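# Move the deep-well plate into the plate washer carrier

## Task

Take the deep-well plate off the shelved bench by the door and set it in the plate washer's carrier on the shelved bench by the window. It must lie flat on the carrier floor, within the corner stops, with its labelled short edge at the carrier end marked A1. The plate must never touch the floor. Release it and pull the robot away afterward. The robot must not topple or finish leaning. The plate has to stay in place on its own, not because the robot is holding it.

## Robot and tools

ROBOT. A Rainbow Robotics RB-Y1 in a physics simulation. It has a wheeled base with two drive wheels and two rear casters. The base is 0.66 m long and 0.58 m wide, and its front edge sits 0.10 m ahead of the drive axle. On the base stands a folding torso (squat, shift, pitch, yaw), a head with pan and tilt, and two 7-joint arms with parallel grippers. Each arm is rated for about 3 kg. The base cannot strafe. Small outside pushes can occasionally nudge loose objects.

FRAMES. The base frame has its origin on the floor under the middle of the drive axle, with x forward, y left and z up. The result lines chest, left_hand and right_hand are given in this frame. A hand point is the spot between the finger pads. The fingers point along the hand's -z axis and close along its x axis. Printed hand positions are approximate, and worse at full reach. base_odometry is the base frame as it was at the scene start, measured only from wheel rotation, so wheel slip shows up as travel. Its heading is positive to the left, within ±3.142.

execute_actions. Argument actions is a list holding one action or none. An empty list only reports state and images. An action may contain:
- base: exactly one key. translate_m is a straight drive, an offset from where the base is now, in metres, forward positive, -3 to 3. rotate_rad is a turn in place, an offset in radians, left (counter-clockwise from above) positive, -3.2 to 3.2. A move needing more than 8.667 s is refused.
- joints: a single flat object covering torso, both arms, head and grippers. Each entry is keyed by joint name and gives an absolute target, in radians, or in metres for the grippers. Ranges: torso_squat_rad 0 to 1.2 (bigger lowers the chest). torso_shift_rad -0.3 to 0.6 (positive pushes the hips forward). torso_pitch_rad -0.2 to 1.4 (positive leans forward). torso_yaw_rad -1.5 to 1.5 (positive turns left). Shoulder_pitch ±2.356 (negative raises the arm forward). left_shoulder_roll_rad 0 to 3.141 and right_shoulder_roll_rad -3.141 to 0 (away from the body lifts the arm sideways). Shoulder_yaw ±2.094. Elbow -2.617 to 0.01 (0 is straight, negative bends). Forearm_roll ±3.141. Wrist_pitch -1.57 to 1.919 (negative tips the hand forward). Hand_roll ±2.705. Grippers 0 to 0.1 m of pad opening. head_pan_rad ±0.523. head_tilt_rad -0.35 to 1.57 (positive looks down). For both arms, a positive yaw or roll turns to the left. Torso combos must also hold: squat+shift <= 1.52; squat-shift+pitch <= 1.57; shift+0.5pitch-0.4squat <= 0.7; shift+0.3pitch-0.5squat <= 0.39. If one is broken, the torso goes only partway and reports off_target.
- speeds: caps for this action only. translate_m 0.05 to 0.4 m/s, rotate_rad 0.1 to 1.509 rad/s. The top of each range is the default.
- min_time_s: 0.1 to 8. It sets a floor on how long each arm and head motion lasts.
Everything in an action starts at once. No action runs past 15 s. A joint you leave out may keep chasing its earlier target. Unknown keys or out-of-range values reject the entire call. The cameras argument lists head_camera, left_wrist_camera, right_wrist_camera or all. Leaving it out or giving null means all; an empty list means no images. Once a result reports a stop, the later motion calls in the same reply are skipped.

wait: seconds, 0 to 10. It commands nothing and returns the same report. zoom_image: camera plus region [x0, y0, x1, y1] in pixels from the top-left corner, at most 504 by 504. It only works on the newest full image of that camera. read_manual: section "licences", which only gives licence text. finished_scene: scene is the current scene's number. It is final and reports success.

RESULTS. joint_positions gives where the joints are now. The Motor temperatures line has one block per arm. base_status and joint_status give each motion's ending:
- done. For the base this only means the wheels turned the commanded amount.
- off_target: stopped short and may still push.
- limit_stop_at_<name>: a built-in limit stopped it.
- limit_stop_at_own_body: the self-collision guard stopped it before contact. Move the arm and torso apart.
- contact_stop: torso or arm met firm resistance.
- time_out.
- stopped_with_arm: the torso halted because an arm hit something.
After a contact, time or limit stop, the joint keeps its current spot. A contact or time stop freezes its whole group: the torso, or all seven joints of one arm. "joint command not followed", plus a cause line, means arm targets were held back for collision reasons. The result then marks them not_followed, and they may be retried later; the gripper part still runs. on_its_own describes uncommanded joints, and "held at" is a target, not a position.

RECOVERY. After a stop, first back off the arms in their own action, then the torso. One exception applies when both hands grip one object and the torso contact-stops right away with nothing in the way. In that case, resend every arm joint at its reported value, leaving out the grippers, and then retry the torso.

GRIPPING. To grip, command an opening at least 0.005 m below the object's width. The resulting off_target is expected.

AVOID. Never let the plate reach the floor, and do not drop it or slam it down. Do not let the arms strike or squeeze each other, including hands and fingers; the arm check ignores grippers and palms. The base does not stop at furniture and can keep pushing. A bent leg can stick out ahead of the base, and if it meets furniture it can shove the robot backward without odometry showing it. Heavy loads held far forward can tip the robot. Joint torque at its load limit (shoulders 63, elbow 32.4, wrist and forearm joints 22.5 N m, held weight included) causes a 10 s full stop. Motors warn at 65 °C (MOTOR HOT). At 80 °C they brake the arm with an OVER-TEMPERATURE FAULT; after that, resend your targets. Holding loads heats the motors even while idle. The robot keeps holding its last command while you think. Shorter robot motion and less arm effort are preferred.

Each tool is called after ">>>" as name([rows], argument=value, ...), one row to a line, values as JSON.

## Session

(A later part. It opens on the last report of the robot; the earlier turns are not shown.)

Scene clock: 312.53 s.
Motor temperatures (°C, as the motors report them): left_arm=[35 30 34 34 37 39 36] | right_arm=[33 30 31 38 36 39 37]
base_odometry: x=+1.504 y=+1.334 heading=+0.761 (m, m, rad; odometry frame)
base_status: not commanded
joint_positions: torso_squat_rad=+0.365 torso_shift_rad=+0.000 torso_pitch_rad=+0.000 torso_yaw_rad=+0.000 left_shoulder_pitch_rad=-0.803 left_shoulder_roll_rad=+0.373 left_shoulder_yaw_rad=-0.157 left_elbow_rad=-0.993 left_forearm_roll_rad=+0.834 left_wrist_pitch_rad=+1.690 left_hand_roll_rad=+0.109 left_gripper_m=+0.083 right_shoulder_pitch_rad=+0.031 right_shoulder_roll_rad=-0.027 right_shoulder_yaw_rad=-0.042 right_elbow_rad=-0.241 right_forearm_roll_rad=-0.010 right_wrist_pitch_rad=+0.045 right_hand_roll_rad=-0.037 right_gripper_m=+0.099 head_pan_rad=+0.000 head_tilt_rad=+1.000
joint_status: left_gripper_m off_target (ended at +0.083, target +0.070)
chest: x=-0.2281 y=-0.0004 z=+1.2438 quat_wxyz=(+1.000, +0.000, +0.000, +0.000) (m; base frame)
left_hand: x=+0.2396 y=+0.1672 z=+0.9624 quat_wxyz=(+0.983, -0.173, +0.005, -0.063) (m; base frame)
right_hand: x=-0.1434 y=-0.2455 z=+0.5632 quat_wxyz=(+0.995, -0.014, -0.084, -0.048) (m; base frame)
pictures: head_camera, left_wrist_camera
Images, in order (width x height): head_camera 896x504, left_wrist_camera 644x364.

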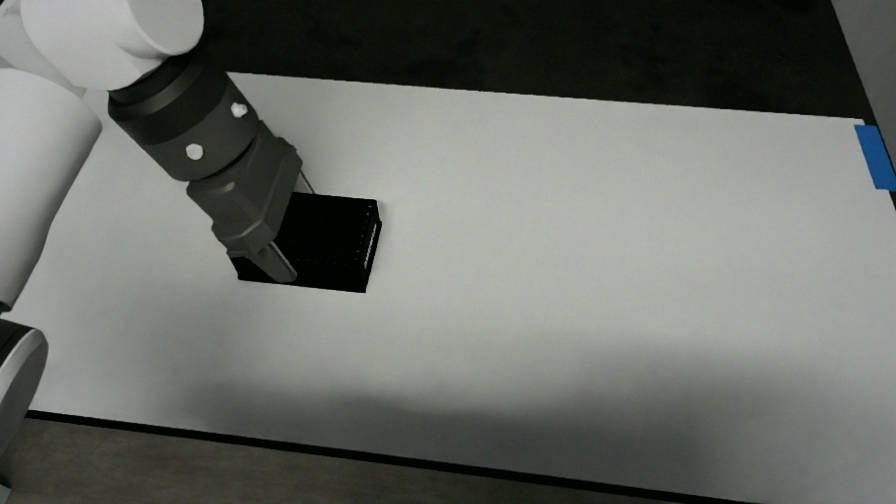

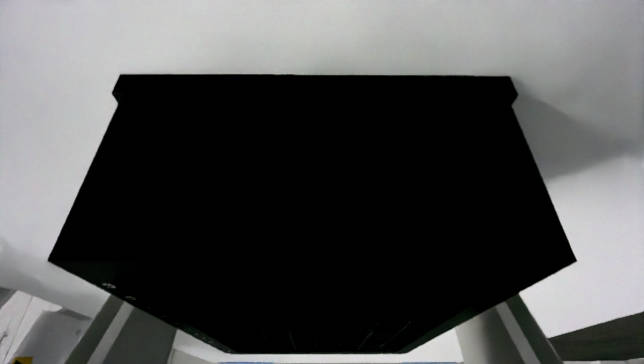

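>>> execute_actions([
  {"joints": {"torso_squat_rad": 0.2, "left_gripper_m": 0.066}},
], cameras=["head_camera", "left_wrist_camera"])

Scene clock: 358.30 s.
Motor temperatures (°C, as the motors report them): left_arm=[35 30 34 34 37 39 36] | right_arm=[33 30 31 38 36 39 37]
base_odometry: x=+1.504 y=+1.334 heading=+0.761 (m, m, rad; odometry frame)
base_status: not commanded
joint_positions: torso_squat_rad=+0.200 torso_shift_rad=+0.000 torso_pitch_rad=+0.000 torso_yaw_rad=+0.000 left_shoulder_pitch_rad=-0.803 left_shoulder_roll_rad=+0.373 left_shoulder_yaw_rad=-0.157 left_elbow_rad=-0.993 left_forearm_roll_rad=+0.834 left_wrist_pitch_rad=+1.690 left_hand_roll_rad=+0.109 left_gripper_m=+0.083 right_shoulder_pitch_rad=+0.031 right_shoulder_roll_rad=-0.027 right_shoulder_yaw_rad=-0.042 right_elbow_rad=-0.241 right_forearm_roll_rad=-0.010 right_wrist_pitch_rad=+0.045 right_hand_roll_rad=-0.037 right_gripper_m=+0.099 head_pan_rad=+0.000 head_tilt_rad=+1.000
joint_status: left_gripper_m off_target (ended at +0.083, target +0.066); the others done
chest: x=-0.2280 y=-0.0004 z=+1.2760 quat_wxyz=(+1.000, +0.000, +0.000, +0.000) (m; base frame)
left_hand: x=+0.2396 y=+0.1672 z=+0.9944 quat_wxyz=(+0.983, -0.173, +0.005, -0.063) (m; base frame)
right_hand: x=-0.1434 y=-0.2455 z=+0.5953 quat_wxyz=(+0.995, -0.014, -0.084, -0.048) (m; base frame)
pictures: head_camera, left_wrist_camera
Images, in order (width x height): head_camera 896x504, left_wrist_camera 644x364.

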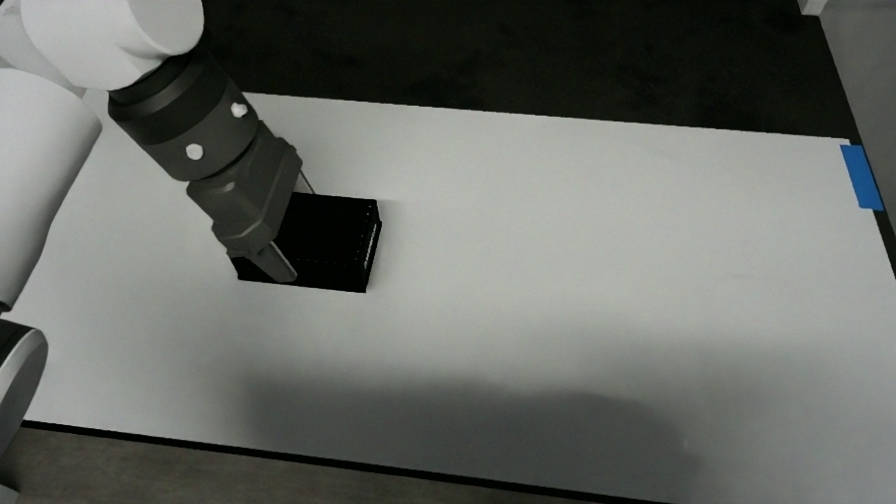

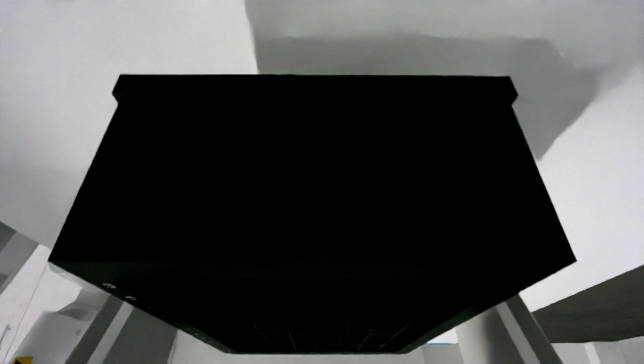

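>>> execute_actions([
  {"base": {"translate_m": -1.3}, "joints": {"head_tilt_rad": 0.6}},
], cameras=["left_wrist_camera"])

>>> execute_actions([
  {"base": {"rotate_rad": 2.804}, "joints": {"head_tilt_rad": 0.4, "left_shoulder_pitch_rad": -0.608, "left_shoulder_roll_rad": 0.172, "left_shoulder_yaw_rad": -0.228, "left_elbow_rad": -1.315, "left_forearm_roll_rad": 0.203, "left_wrist_pitch_rad": 1.504, "left_hand_roll_rad": 1.95}, "min_time_s": 4.0},
], cameras=["head_camera", "left_wrist_camera"])

Scene clock: 366.67 s.
Motor temperatures (°C, as the motors report them): left_arm=[35 30 34 34 37 39 36] | right_arm=[33 30 31 38 36 39 37]
base_odometry: x=+0.562 y=+0.437 heading=+0.762 (m, m, rad; odometry frame)
base_status: done
joint_positions: torso_squat_rad=+0.200 torso_shift_rad=+0.000 torso_pitch_rad=+0.000 torso_yaw_rad=+0.000 left_shoulder_pitch_rad=-0.803 left_shoulder_roll_rad=+0.373 left_shoulder_yaw_rad=-0.157 left_elbow_rad=-0.993 left_forearm_roll_rad=+0.834 left_wrist_pitch_rad=+1.690 left_hand_roll_rad=+0.109 left_gripper_m=+0.083 right_shoulder_pitch_rad=+0.031 right_shoulder_roll_rad=-0.027 right_shoulder_yaw_rad=-0.042 right_elbow_rad=-0.241 right_forearm_roll_rad=-0.010 right_wrist_pitch_rad=+0.045 right_hand_roll_rad=-0.037 right_gripper_m=+0.099 head_pan_rad=+0.000 head_tilt_rad=+0.600
joint_status: all done
chest: x=-0.2281 y=-0.0004 z=+1.2760 quat_wxyz=(+1.000, +0.000, +0.000, +0.000) (m; base frame)
left_hand: x=+0.2396 y=+0.1672 z=+0.9945 quat_wxyz=(+0.983, -0.173, +0.005, -0.063) (m; base frame)
right_hand: x=-0.1435 y=-0.2455 z=+0.5953 quat_wxyz=(+0.995, -0.014, -0.084, -0.048) (m; base frame)
pictures: left_wrist_camera
Images, in order (width x height): left_wrist_camera 644x364.

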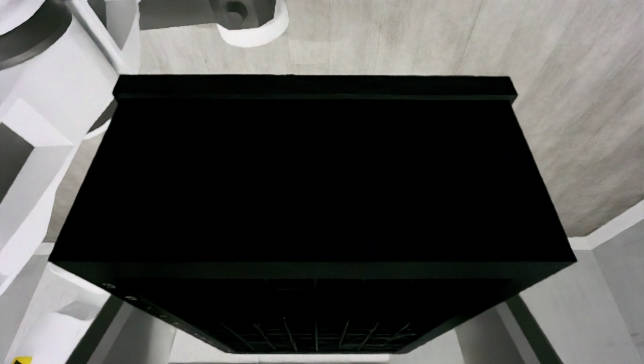

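Scene clock: 371.73 s.
Motor temperatures (°C, as the motors report them): left_arm=[35 30 34 34 37 39 36] | right_arm=[33 30 31 38 36 39 37]
base_odometry: x=+0.562 y=+0.437 heading=-2.718 (m, m, rad; odometry frame)
base_status: done
joint_positions: torso_squat_rad=+0.200 torso_shift_rad=+0.000 torso_pitch_rad=+0.000 torso_yaw_rad=+0.000 left_shoulder_pitch_rad=-0.608 left_shoulder_roll_rad=+0.172 left_shoulder_yaw_rad=-0.228 left_elbow_rad=-1.315 left_forearm_roll_rad=+0.203 left_wrist_pitch_rad=+1.504 left_hand_roll_rad=+1.950 left_gripper_m=+0.083 right_shoulder_pitch_rad=+0.031 right_shoulder_roll_rad=-0.027 right_shoulder_yaw_rad=-0.042 right_elbow_rad=-0.241 right_forearm_roll_rad=-0.010 right_wrist_pitch_rad=+0.045 right_hand_roll_rad=-0.037 right_gripper_m=+0.099 head_pan_rad=+0.000 head_tilt_rad=+0.400
joint_status: all done
chest: x=-0.2281 y=-0.0004 z=+1.2760 quat_wxyz=(+1.000, +0.000, +0.000, +0.000) (m; base frame)
left_hand: x=+0.2697 y=+0.1499 z=+0.9650 quat_wxyz=(+0.696, -0.123, -0.123, +0.697) (m; base frame)
right_hand: x=-0.1435 y=-0.2455 z=+0.5953 quat_wxyz=(+0.995, -0.014, -0.084, -0.048) (m; base frame)
pictures: head_camera, left_wrist_camera
Images, in order (width x height): head_camera 896x504, left_wrist_camera 644x364.

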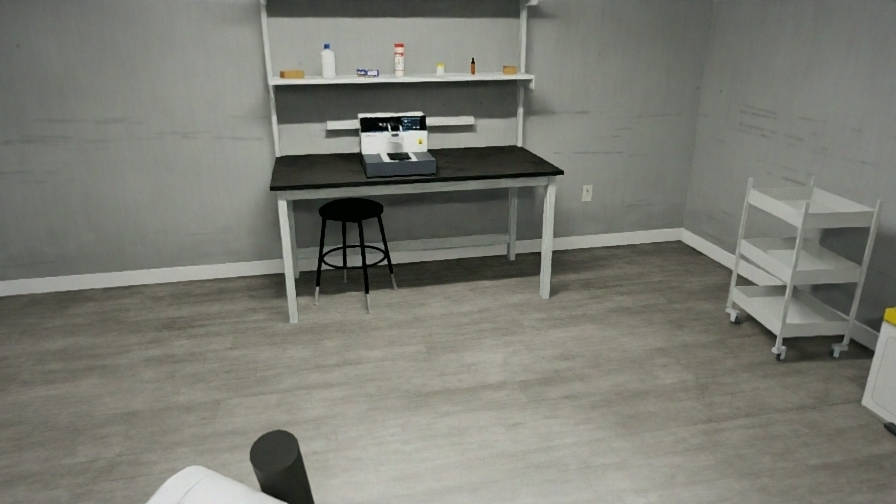

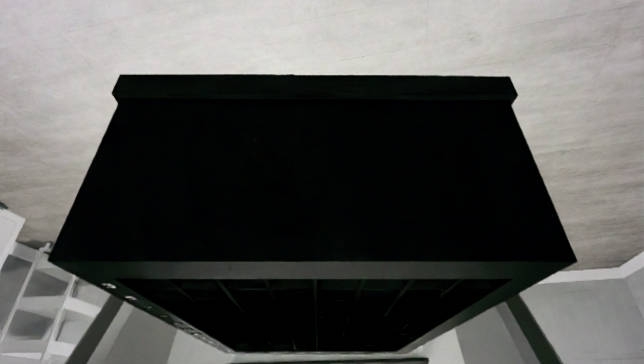

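>>> execute_actions([
  {"base": {"translate_m": 2.5}, "joints": {"head_tilt_rad": 0.7}},
], cameras=["head_camera"])

Scene clock: 395.50 s.
Motor temperatures (°C, as the motors report them): left_arm=[35 30 34 34 37 39 36] | right_arm=[33 30 31 38 36 39 37]
base_odometry: x=-1.716 y=-0.592 heading=-2.717 (m, m, rad; odometry frame)
base_status: done
joint_positions: torso_squat_rad=+0.200 torso_shift_rad=+0.000 torso_pitch_rad=+0.000 torso_yaw_rad=+0.000 left_shoulder_pitch_rad=-0.608 left_shoulder_roll_rad=+0.172 left_shoulder_yaw_rad=-0.228 left_elbow_rad=-1.315 left_forearm_roll_rad=+0.203 left_wrist_pitch_rad=+1.504 left_hand_roll_rad=+1.950 left_gripper_m=+0.083 right_shoulder_pitch_rad=+0.031 right_shoulder_roll_rad=-0.027 right_shoulder_yaw_rad=-0.042 right_elbow_rad=-0.241 right_forearm_roll_rad=-0.010 right_wrist_pitch_rad=+0.045 right_hand_roll_rad=-0.037 right_gripper_m=+0.099 head_pan_rad=+0.000 head_tilt_rad=+0.700
joint_status: all done
chest: x=-0.2280 y=-0.0004 z=+1.2760 quat_wxyz=(+1.000, +0.000, +0.000, +0.000) (m; base frame)
left_hand: x=+0.2698 y=+0.1499 z=+0.9649 quat_wxyz=(+0.696, -0.123, -0.123, +0.697) (m; base frame)
right_hand: x=-0.1435 y=-0.2455 z=+0.5953 quat_wxyz=(+0.995, -0.014, -0.084, -0.048) (m; base frame)
pictures: head_camera
Images, in order (width x height): head_camera 896x504.

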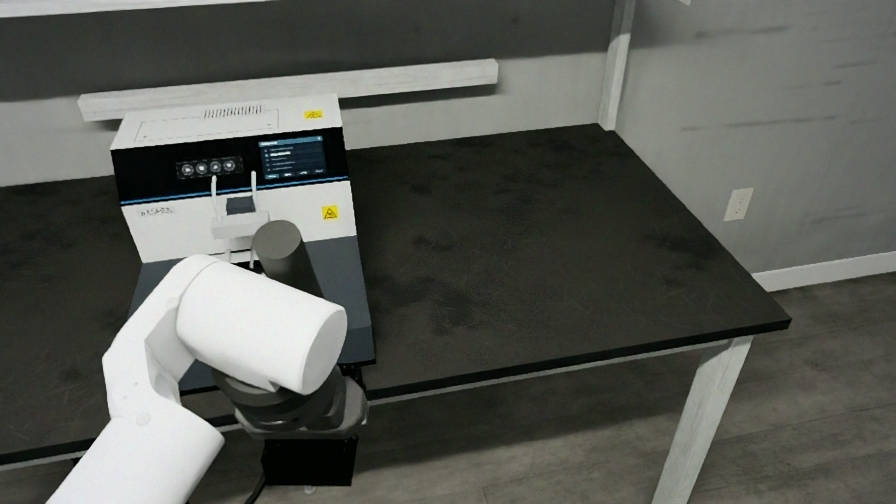

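>>> execute_actions([
  {"base": {"rotate_rad": 0.222}, "joints": {"head_tilt_rad": 0.75}},
], cameras=["head_camera", "left_wrist_camera"])

Scene clock: 403.33 s.
Motor temperatures (°C, as the motors report them): left_arm=[35 30 34 34 37 39 36] | right_arm=[33 30 31 38 36 39 37]
base_odometry: x=-1.716 y=-0.592 heading=-2.495 (m, m, rad; odometry frame)
base_status: done
joint_positions: torso_squat_rad=+0.200 torso_shift_rad=+0.000 torso_pitch_rad=+0.000 torso_yaw_rad=+0.000 left_shoulder_pitch_rad=-0.608 left_shoulder_roll_rad=+0.172 left_shoulder_yaw_rad=-0.228 left_elbow_rad=-1.315 left_forearm_roll_rad=+0.203 left_wrist_pitch_rad=+1.504 left_hand_roll_rad=+1.950 left_gripper_m=+0.083 right_shoulder_pitch_rad=+0.031 right_shoulder_roll_rad=-0.027 right_shoulder_yaw_rad=-0.042 right_elbow_rad=-0.241 right_forearm_roll_rad=-0.010 right_wrist_pitch_rad=+0.045 right_hand_roll_rad=-0.037 right_gripper_m=+0.099 head_pan_rad=+0.000 head_tilt_rad=+0.750
joint_status: all done
chest: x=-0.2280 y=-0.0004 z=+1.2760 quat_wxyz=(+1.000, +0.000, +0.000, +0.000) (m; base frame)
left_hand: x=+0.2698 y=+0.1498 z=+0.9649 quat_wxyz=(+0.696, -0.123, -0.123, +0.697) (m; base frame)
right_hand: x=-0.1435 y=-0.2455 z=+0.5953 quat_wxyz=(+0.995, -0.014, -0.084, -0.048) (m; base frame)
pictures: head_camera, left_wrist_camera
Images, in order (width x height): head_camera 896x504, left_wrist_camera 644x364.

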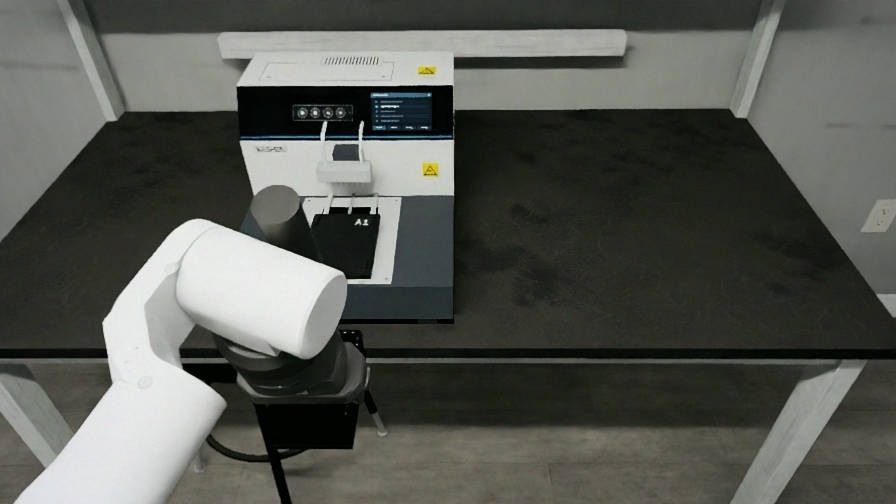

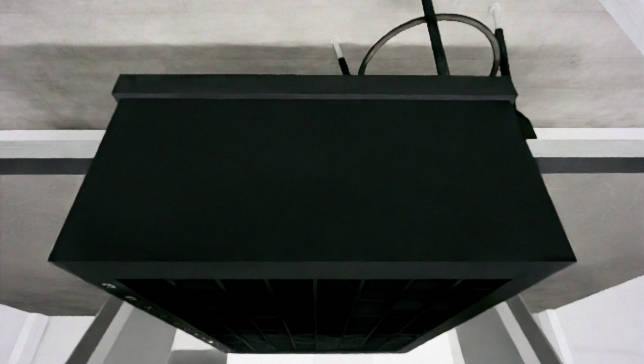

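>>> zoom_image(camera="head_camera", region=[290, 130, 430, 300])

Region (290, 130, 430, 300) of head_camera's 896x504 image, scaled by 2.965, with more detail than that image has; it fills the left 415 columns of this view, and the rest is white.

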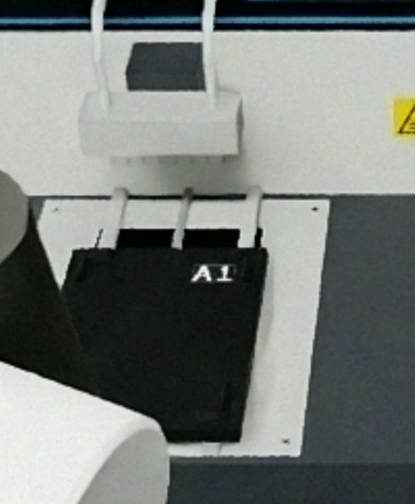

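>>> zoom_image(camera="head_camera", region=[230, 320, 398, 460])

Region (230, 320, 398, 460) of head_camera's 896x504 image, scaled by 3.000, with more detail than that image has.

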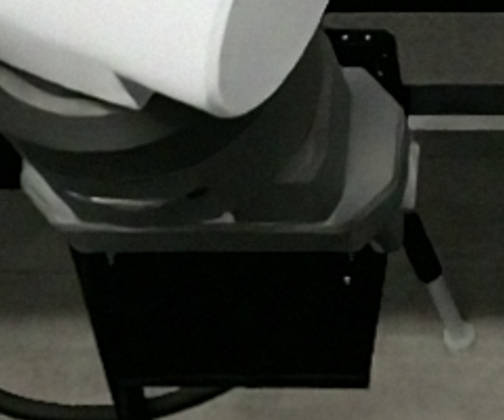

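>>> execute_actions([
  {"base": {"translate_m": 0.31}, "joints": {"torso_squat_rad": 0.3, "head_tilt_rad": 0.95, "left_shoulder_pitch_rad": -0.578, "left_shoulder_roll_rad": 0.21, "left_shoulder_yaw_rad": -0.177, "left_elbow_rad": -1.34, "left_forearm_roll_rad": 0.224, "left_wrist_pitch_rad": 1.506, "left_hand_roll_rad": 1.887}, "min_time_s": 1.0},
], cameras=["head_camera", "left_wrist_camera"])

Scene clock: 435.97 s.
Motor temperatures (°C, as the motors report them): left_arm=[35 30 34 34 37 39 36] | right_arm=[33 30 31 38 36 39 37]
base_odometry: x=-1.964 y=-0.779 heading=-2.495 (m, m, rad; odometry frame)
base_status: done
joint_positions: torso_squat_rad=+0.300 torso_shift_rad=+0.000 torso_pitch_rad=+0.000 torso_yaw_rad=+0.000 left_shoulder_pitch_rad=-0.578 left_shoulder_roll_rad=+0.210 left_shoulder_yaw_rad=-0.177 left_elbow_rad=-1.340 left_forearm_roll_rad=+0.224 left_wrist_pitch_rad=+1.506 left_hand_roll_rad=+1.887 left_gripper_m=+0.083 right_shoulder_pitch_rad=+0.031 right_shoulder_roll_rad=-0.027 right_shoulder_yaw_rad=-0.042 right_elbow_rad=-0.241 right_forearm_roll_rad=-0.010 right_wrist_pitch_rad=+0.045 right_hand_roll_rad=-0.037 right_gripper_m=+0.099 head_pan_rad=+0.000 head_tilt_rad=+0.950
joint_status: all done
chest: x=-0.2279 y=-0.0004 z=+1.2587 quat_wxyz=(+1.000, +0.000, +0.000, +0.000) (m; base frame)
left_hand: x=+0.2697 y=+0.1786 z=+0.9475 quat_wxyz=(+0.697, -0.122, -0.123, +0.696) (m; base frame)
right_hand: x=-0.1435 y=-0.2455 z=+0.5780 quat_wxyz=(+0.995, -0.014, -0.084, -0.048) (m; base frame)
pictures: head_camera, left_wrist_camera
Images, in order (width x height): head_camera 896x504, left_wrist_camera 644x364.

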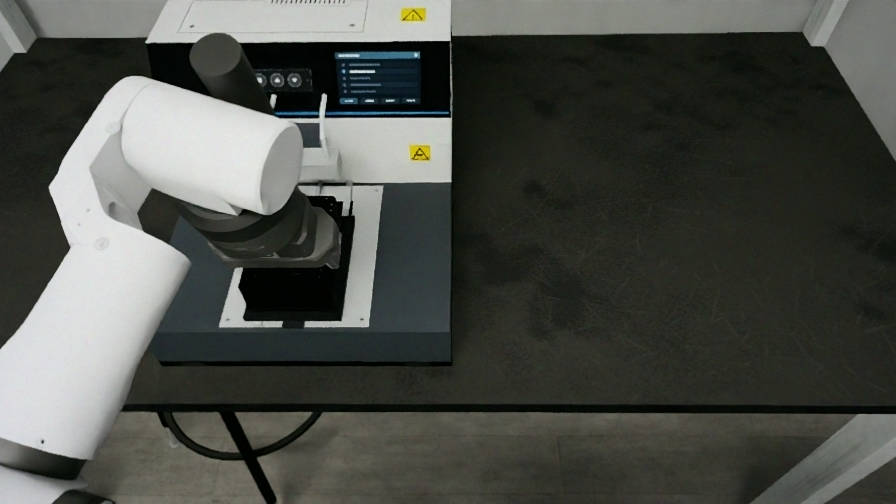

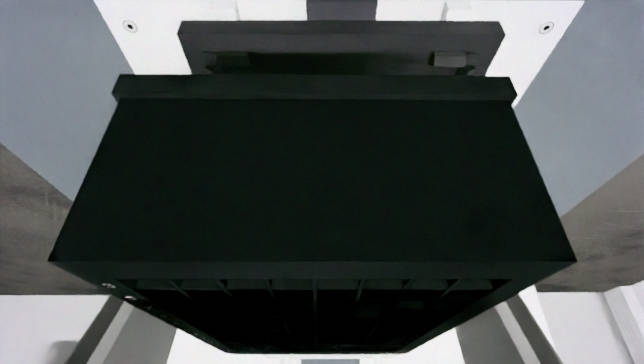

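>>> zoom_image(camera="left_wrist_camera", region=[100, 0, 560, 110])

>>> zoom_image(camera="head_camera", region=[210, 170, 390, 340])

Region (100, 0, 560, 110) of left_wrist_camera's 644x364 image, scaled by 1.096, with more detail than that image has; it fills the top 121 rows of this view, and the rest is white.

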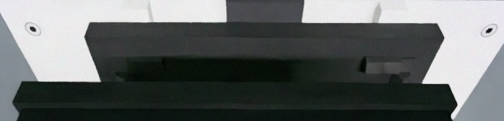

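Region (210, 170, 390, 340) of head_camera's 896x504 image, scaled by 2.800, with more detail than that image has.

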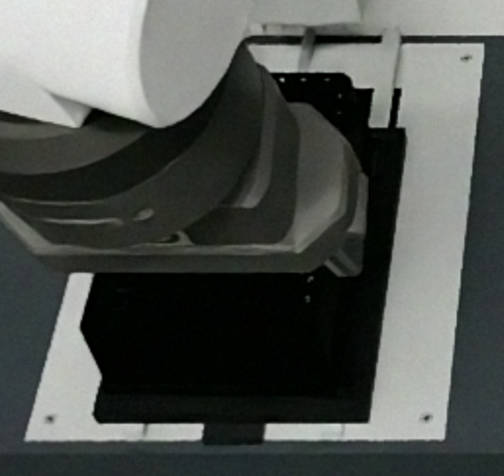

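>>> zoom_image(camera="left_wrist_camera", region=[410, 10, 530, 90])

>>> zoom_image(camera="left_wrist_camera", region=[160, 10, 280, 90])

Region (410, 10, 530, 90) of left_wrist_camera's 644x364 image, scaled by 4.200, with more detail than that image has.

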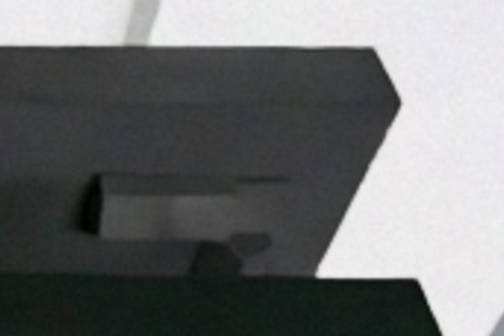

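Region (160, 10, 280, 90) of left_wrist_camera's 644x364 image, scaled by 4.200, with more detail than that image has.

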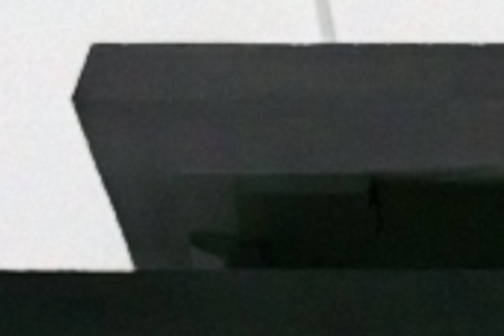

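>>> execute_actions([
  {"base": {"translate_m": 0.032}, "joints": {"torso_squat_rad": 0.41, "left_shoulder_pitch_rad": -0.57, "left_shoulder_roll_rad": 0.2205, "left_shoulder_yaw_rad": -0.163, "left_elbow_rad": -1.347, "left_forearm_roll_rad": 0.23, "left_wrist_pitch_rad": 1.5065, "left_hand_roll_rad": 1.87}},
], cameras=["head_camera", "left_wrist_camera"])

Scene clock: 458.63 s.
Motor temperatures (°C, as the motors report them): left_arm=[35 30 34 34 37 39 36] | right_arm=[33 30 31 38 36 39 37]
base_odometry: x=-1.989 y=-0.798 heading=-2.494 (m, m, rad; odometry frame)
base_status: done
joint_positions: torso_squat_rad=+0.410 torso_shift_rad=+0.000 torso_pitch_rad=+0.000 torso_yaw_rad=+0.000 left_shoulder_pitch_rad=-0.570 left_shoulder_roll_rad=+0.220 left_shoulder_yaw_rad=-0.163 left_elbow_rad=-1.347 left_forearm_roll_rad=+0.230 left_wrist_pitch_rad=+1.506 left_hand_roll_rad=+1.870 left_gripper_m=+0.083 right_shoulder_pitch_rad=+0.031 right_shoulder_roll_rad=-0.027 right_shoulder_yaw_rad=-0.042 right_elbow_rad=-0.241 right_forearm_roll_rad=-0.010 right_wrist_pitch_rad=+0.045 right_hand_roll_rad=-0.037 right_gripper_m=+0.099 head_pan_rad=+0.000 head_tilt_rad=+0.950
joint_status: all done
chest: x=-0.2280 y=-0.0003 z=+1.2319 quat_wxyz=(+1.000, +0.000, +0.000, +0.000) (m; base frame)
left_hand: x=+0.2696 y=+0.1868 z=+0.9211 quat_wxyz=(+0.697, -0.123, -0.123, +0.696) (m; base frame)
right_hand: x=-0.1435 y=-0.2455 z=+0.5513 quat_wxyz=(+0.995, -0.014, -0.084, -0.048) (m; base frame)
pictures: head_camera, left_wrist_camera
Images, in order (width x height): head_camera 896x504, left_wrist_camera 644x364.

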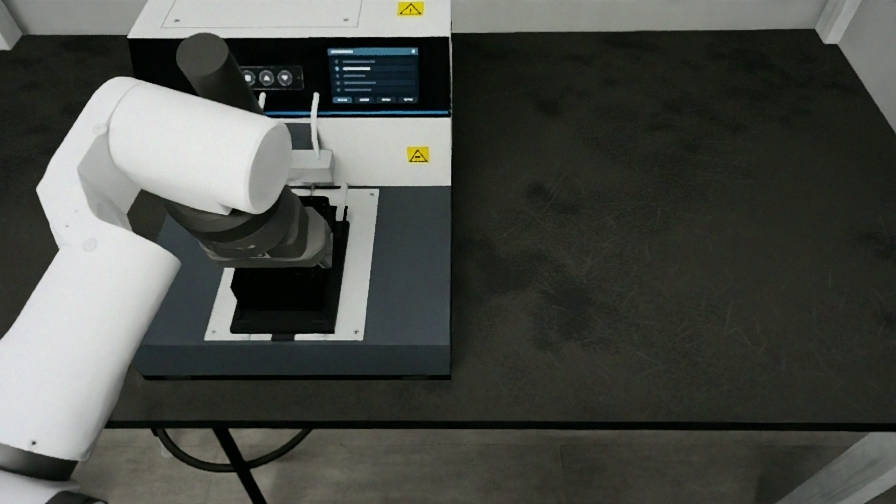

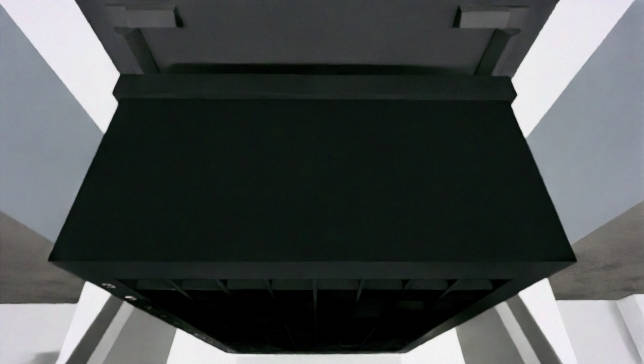

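>>> zoom_image(camera="left_wrist_camera", region=[430, 0, 570, 110])

>>> zoom_image(camera="left_wrist_camera", region=[70, 0, 210, 110])

Region (430, 0, 570, 110) of left_wrist_camera's 644x364 image, scaled by 3.600, with more detail than that image has; it fills the top 396 rows of this view, and the rest is white.

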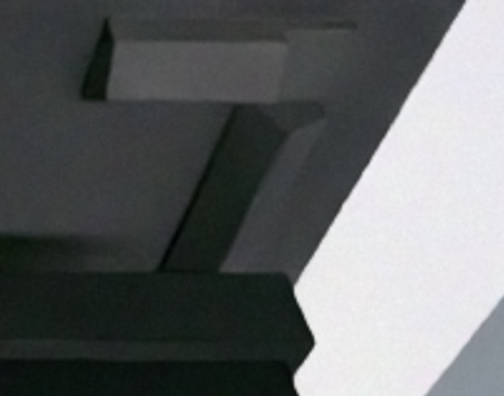

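Region (70, 0, 210, 110) of left_wrist_camera's 644x364 image, scaled by 3.600, with more detail than that image has; it fills the top 396 rows of this view, and the rest is white.

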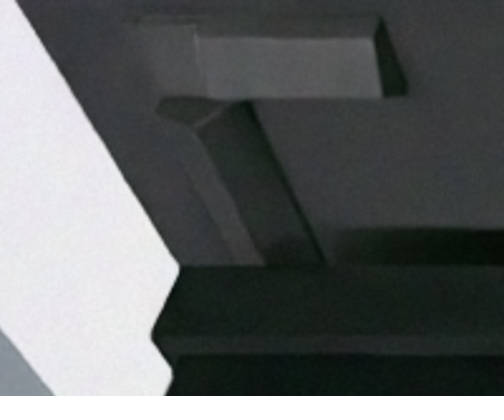

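>>> zoom_image(camera="head_camera", region=[270, 180, 390, 345])

Region (270, 180, 390, 345) of head_camera's 896x504 image, scaled by 3.055, with more detail than that image has; it fills the left 367 columns of this view, and the rest is white.

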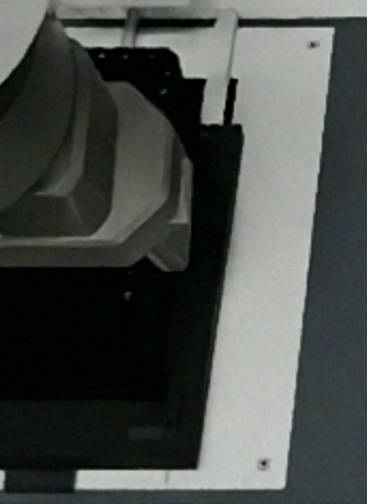

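>>> execute_actions([
  {"base": {"translate_m": 0.001}, "joints": {"torso_squat_rad": 0.461}},
], cameras=["head_camera", "left_wrist_camera"])

Scene clock: 478.80 s.
Motor temperatures (°C, as the motors report them): left_arm=[35 30 34 34 37 39 36] | right_arm=[33 30 31 38 36 39 37]
base_odometry: x=-1.990 y=-0.799 heading=-2.494 (m, m, rad; odometry frame)
base_status: done
joint_positions: torso_squat_rad=+0.461 torso_shift_rad=+0.000 torso_pitch_rad=+0.000 torso_yaw_rad=+0.000 left_shoulder_pitch_rad=-0.570 left_shoulder_roll_rad=+0.220 left_shoulder_yaw_rad=-0.163 left_elbow_rad=-1.347 left_forearm_roll_rad=+0.230 left_wrist_pitch_rad=+1.507 left_hand_roll_rad=+1.870 left_gripper_m=+0.083 right_shoulder_pitch_rad=+0.031 right_shoulder_roll_rad=-0.027 right_shoulder_yaw_rad=-0.042 right_elbow_rad=-0.241 right_forearm_roll_rad=-0.010 right_wrist_pitch_rad=+0.045 right_hand_roll_rad=-0.037 right_gripper_m=+0.099 head_pan_rad=+0.000 head_tilt_rad=+0.950
joint_status: all done
chest: x=-0.2281 y=-0.0003 z=+1.2169 quat_wxyz=(+1.000, +0.000, +0.000, +0.000) (m; base frame)
left_hand: x=+0.2695 y=+0.1868 z=+0.9060 quat_wxyz=(+0.697, -0.123, -0.123, +0.696) (m; base frame)
right_hand: x=-0.1435 y=-0.2455 z=+0.5362 quat_wxyz=(+0.995, -0.014, -0.084, -0.048) (m; base frame)
pictures: head_camera, left_wrist_camera
Images, in order (width x height): head_camera 896x504, left_wrist_camera 644x364.

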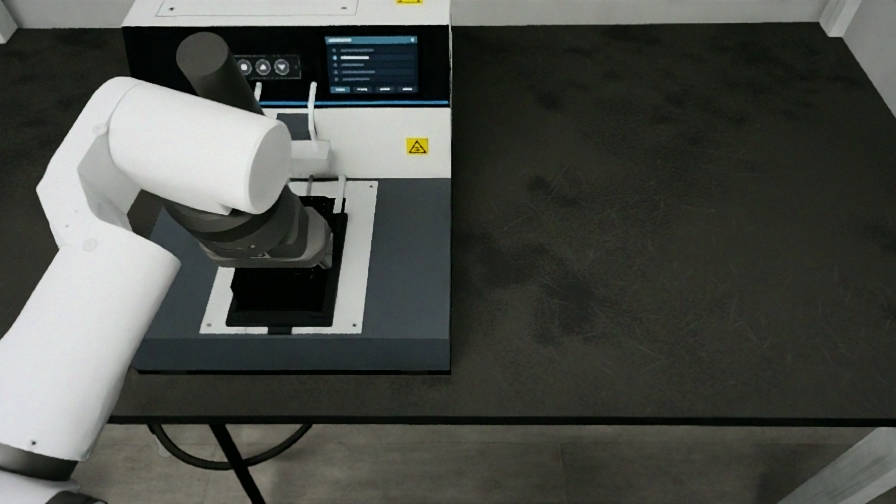

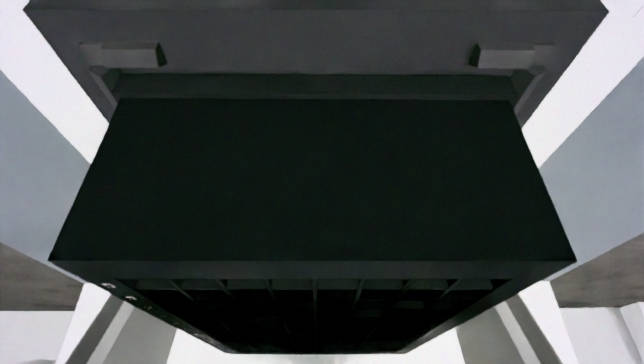

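>>> zoom_image(camera="left_wrist_camera", region=[450, 20, 590, 130])

>>> zoom_image(camera="left_wrist_camera", region=[50, 20, 190, 130])

Region (450, 20, 590, 130) of left_wrist_camera's 644x364 image, scaled by 3.600, with more detail than that image has; it fills the top 396 rows of this view, and the rest is white.

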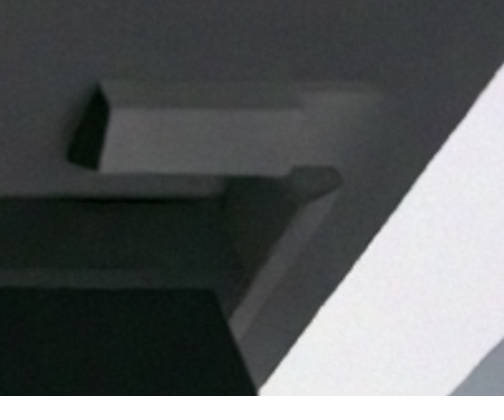

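Region (50, 20, 190, 130) of left_wrist_camera's 644x364 image, scaled by 3.600, with more detail than that image has; it fills the top 396 rows of this view, and the rest is white.

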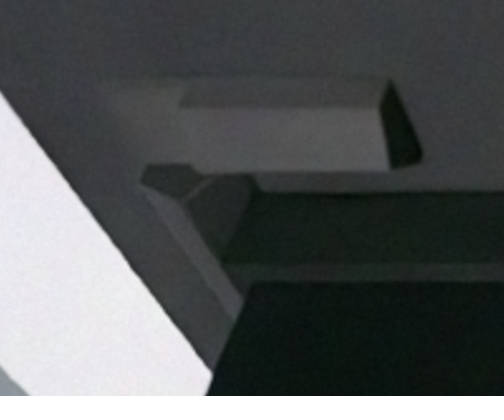

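>>> execute_actions([
  {"joints": {"left_gripper_m": 0.1}},
], cameras=["head_camera", "left_wrist_camera"])

Scene clock: 486.13 s.
Motor temperatures (°C, as the motors report them): left_arm=[35 30 34 34 37 39 36] | right_arm=[33 30 31 38 36 39 37]
base_odometry: x=-1.990 y=-0.799 heading=-2.494 (m, m, rad; odometry frame)
base_status: not commanded
joint_positions: torso_squat_rad=+0.461 torso_shift_rad=+0.000 torso_pitch_rad=+0.000 torso_yaw_rad=+0.000 left_shoulder_pitch_rad=-0.570 left_shoulder_roll_rad=+0.220 left_shoulder_yaw_rad=-0.163 left_elbow_rad=-1.347 left_forearm_roll_rad=+0.230 left_wrist_pitch_rad=+1.507 left_hand_roll_rad=+1.870 left_gripper_m=+0.100 right_shoulder_pitch_rad=+0.031 right_shoulder_roll_rad=-0.027 right_shoulder_yaw_rad=-0.042 right_elbow_rad=-0.241 right_forearm_roll_rad=-0.010 right_wrist_pitch_rad=+0.045 right_hand_roll_rad=-0.037 right_gripper_m=+0.099 head_pan_rad=+0.000 head_tilt_rad=+0.950
joint_status: all done
chest: x=-0.2281 y=-0.0003 z=+1.2169 quat_wxyz=(+1.000, +0.000, +0.000, +0.000) (m; base frame)
left_hand: x=+0.2695 y=+0.1868 z=+0.9060 quat_wxyz=(+0.697, -0.123, -0.123, +0.696) (m; base frame)
right_hand: x=-0.1435 y=-0.2455 z=+0.5362 quat_wxyz=(+0.995, -0.014, -0.084, -0.048) (m; base frame)
pictures: head_camera, left_wrist_camera
Images, in order (width x height): head_camera 896x504, left_wrist_camera 644x364.

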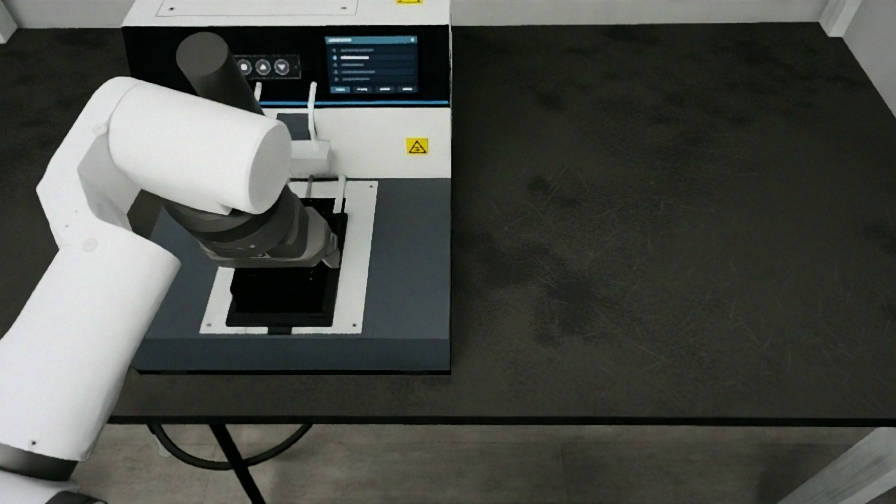

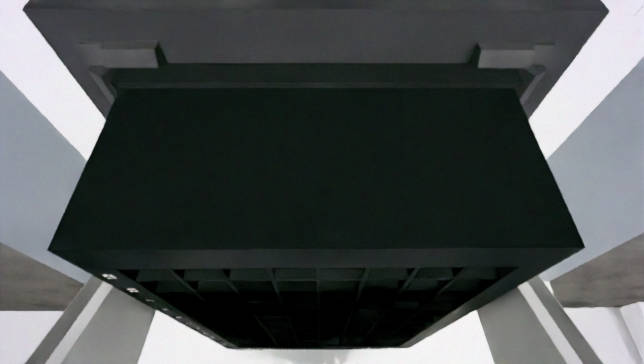

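>>> execute_actions([
  {"base": {"translate_m": -0.4}, "joints": {"torso_squat_rad": 0.25, "head_tilt_rad": 0.75}},
], cameras=["head_camera", "left_wrist_camera"])

Scene clock: 495.57 s.
Motor temperatures (°C, as the motors report them): left_arm=[35 30 34 34 37 39 36] | right_arm=[33 30 31 38 36 39 37]
base_odometry: x=-1.671 y=-0.558 heading=-2.493 (m, m, rad; odometry frame)
base_status: done
joint_positions: torso_squat_rad=+0.250 torso_shift_rad=+0.000 torso_pitch_rad=+0.000 torso_yaw_rad=+0.000 left_shoulder_pitch_rad=-0.570 left_shoulder_roll_rad=+0.220 left_shoulder_yaw_rad=-0.163 left_elbow_rad=-1.347 left_forearm_roll_rad=+0.230 left_wrist_pitch_rad=+1.507 left_hand_roll_rad=+1.870 left_gripper_m=+0.100 right_shoulder_pitch_rad=+0.031 right_shoulder_roll_rad=-0.027 right_shoulder_yaw_rad=-0.042 right_elbow_rad=-0.241 right_forearm_roll_rad=-0.010 right_wrist_pitch_rad=+0.045 right_hand_roll_rad=-0.037 right_gripper_m=+0.099 head_pan_rad=+0.000 head_tilt_rad=+0.750
joint_status: all done
chest: x=-0.2281 y=-0.0004 z=+1.2682 quat_wxyz=(+1.000, +0.000, +0.000, +0.000) (m; base frame)
left_hand: x=+0.2695 y=+0.1868 z=+0.9573 quat_wxyz=(+0.697, -0.123, -0.123, +0.696) (m; base frame)
right_hand: x=-0.1436 y=-0.2455 z=+0.5875 quat_wxyz=(+0.995, -0.014, -0.084, -0.048) (m; base frame)
pictures: head_camera, left_wrist_camera
Images, in order (width x height): head_camera 896x504, left_wrist_camera 644x364.

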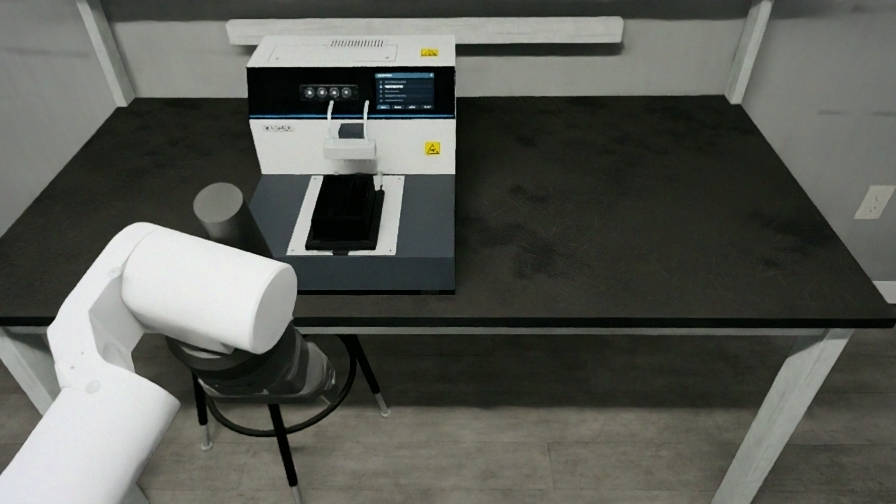

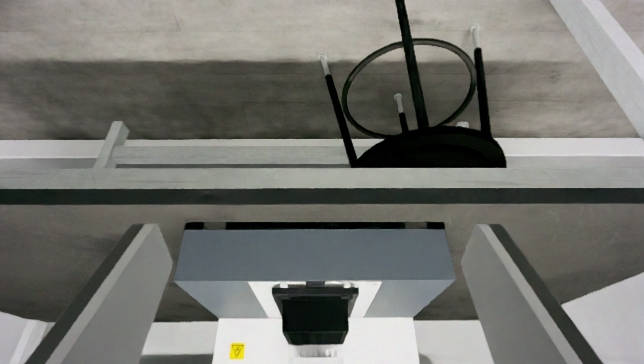

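>>> zoom_image(camera="head_camera", region=[285, 160, 415, 265])

Region (285, 160, 415, 265) of head_camera's 896x504 image, scaled by 3.877, with more detail than that image has; it fills the top 407 rows of this view, and the rest is white.

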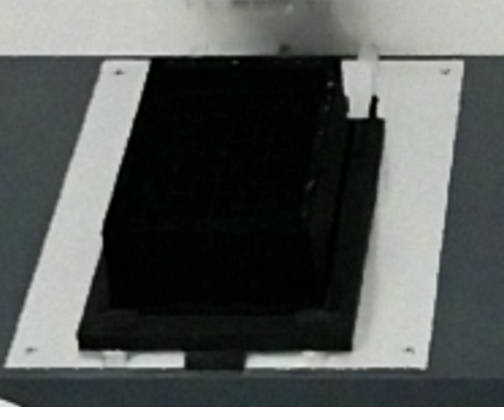

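>>> finished_scene(scene=1)

The scene is finished: the task was done.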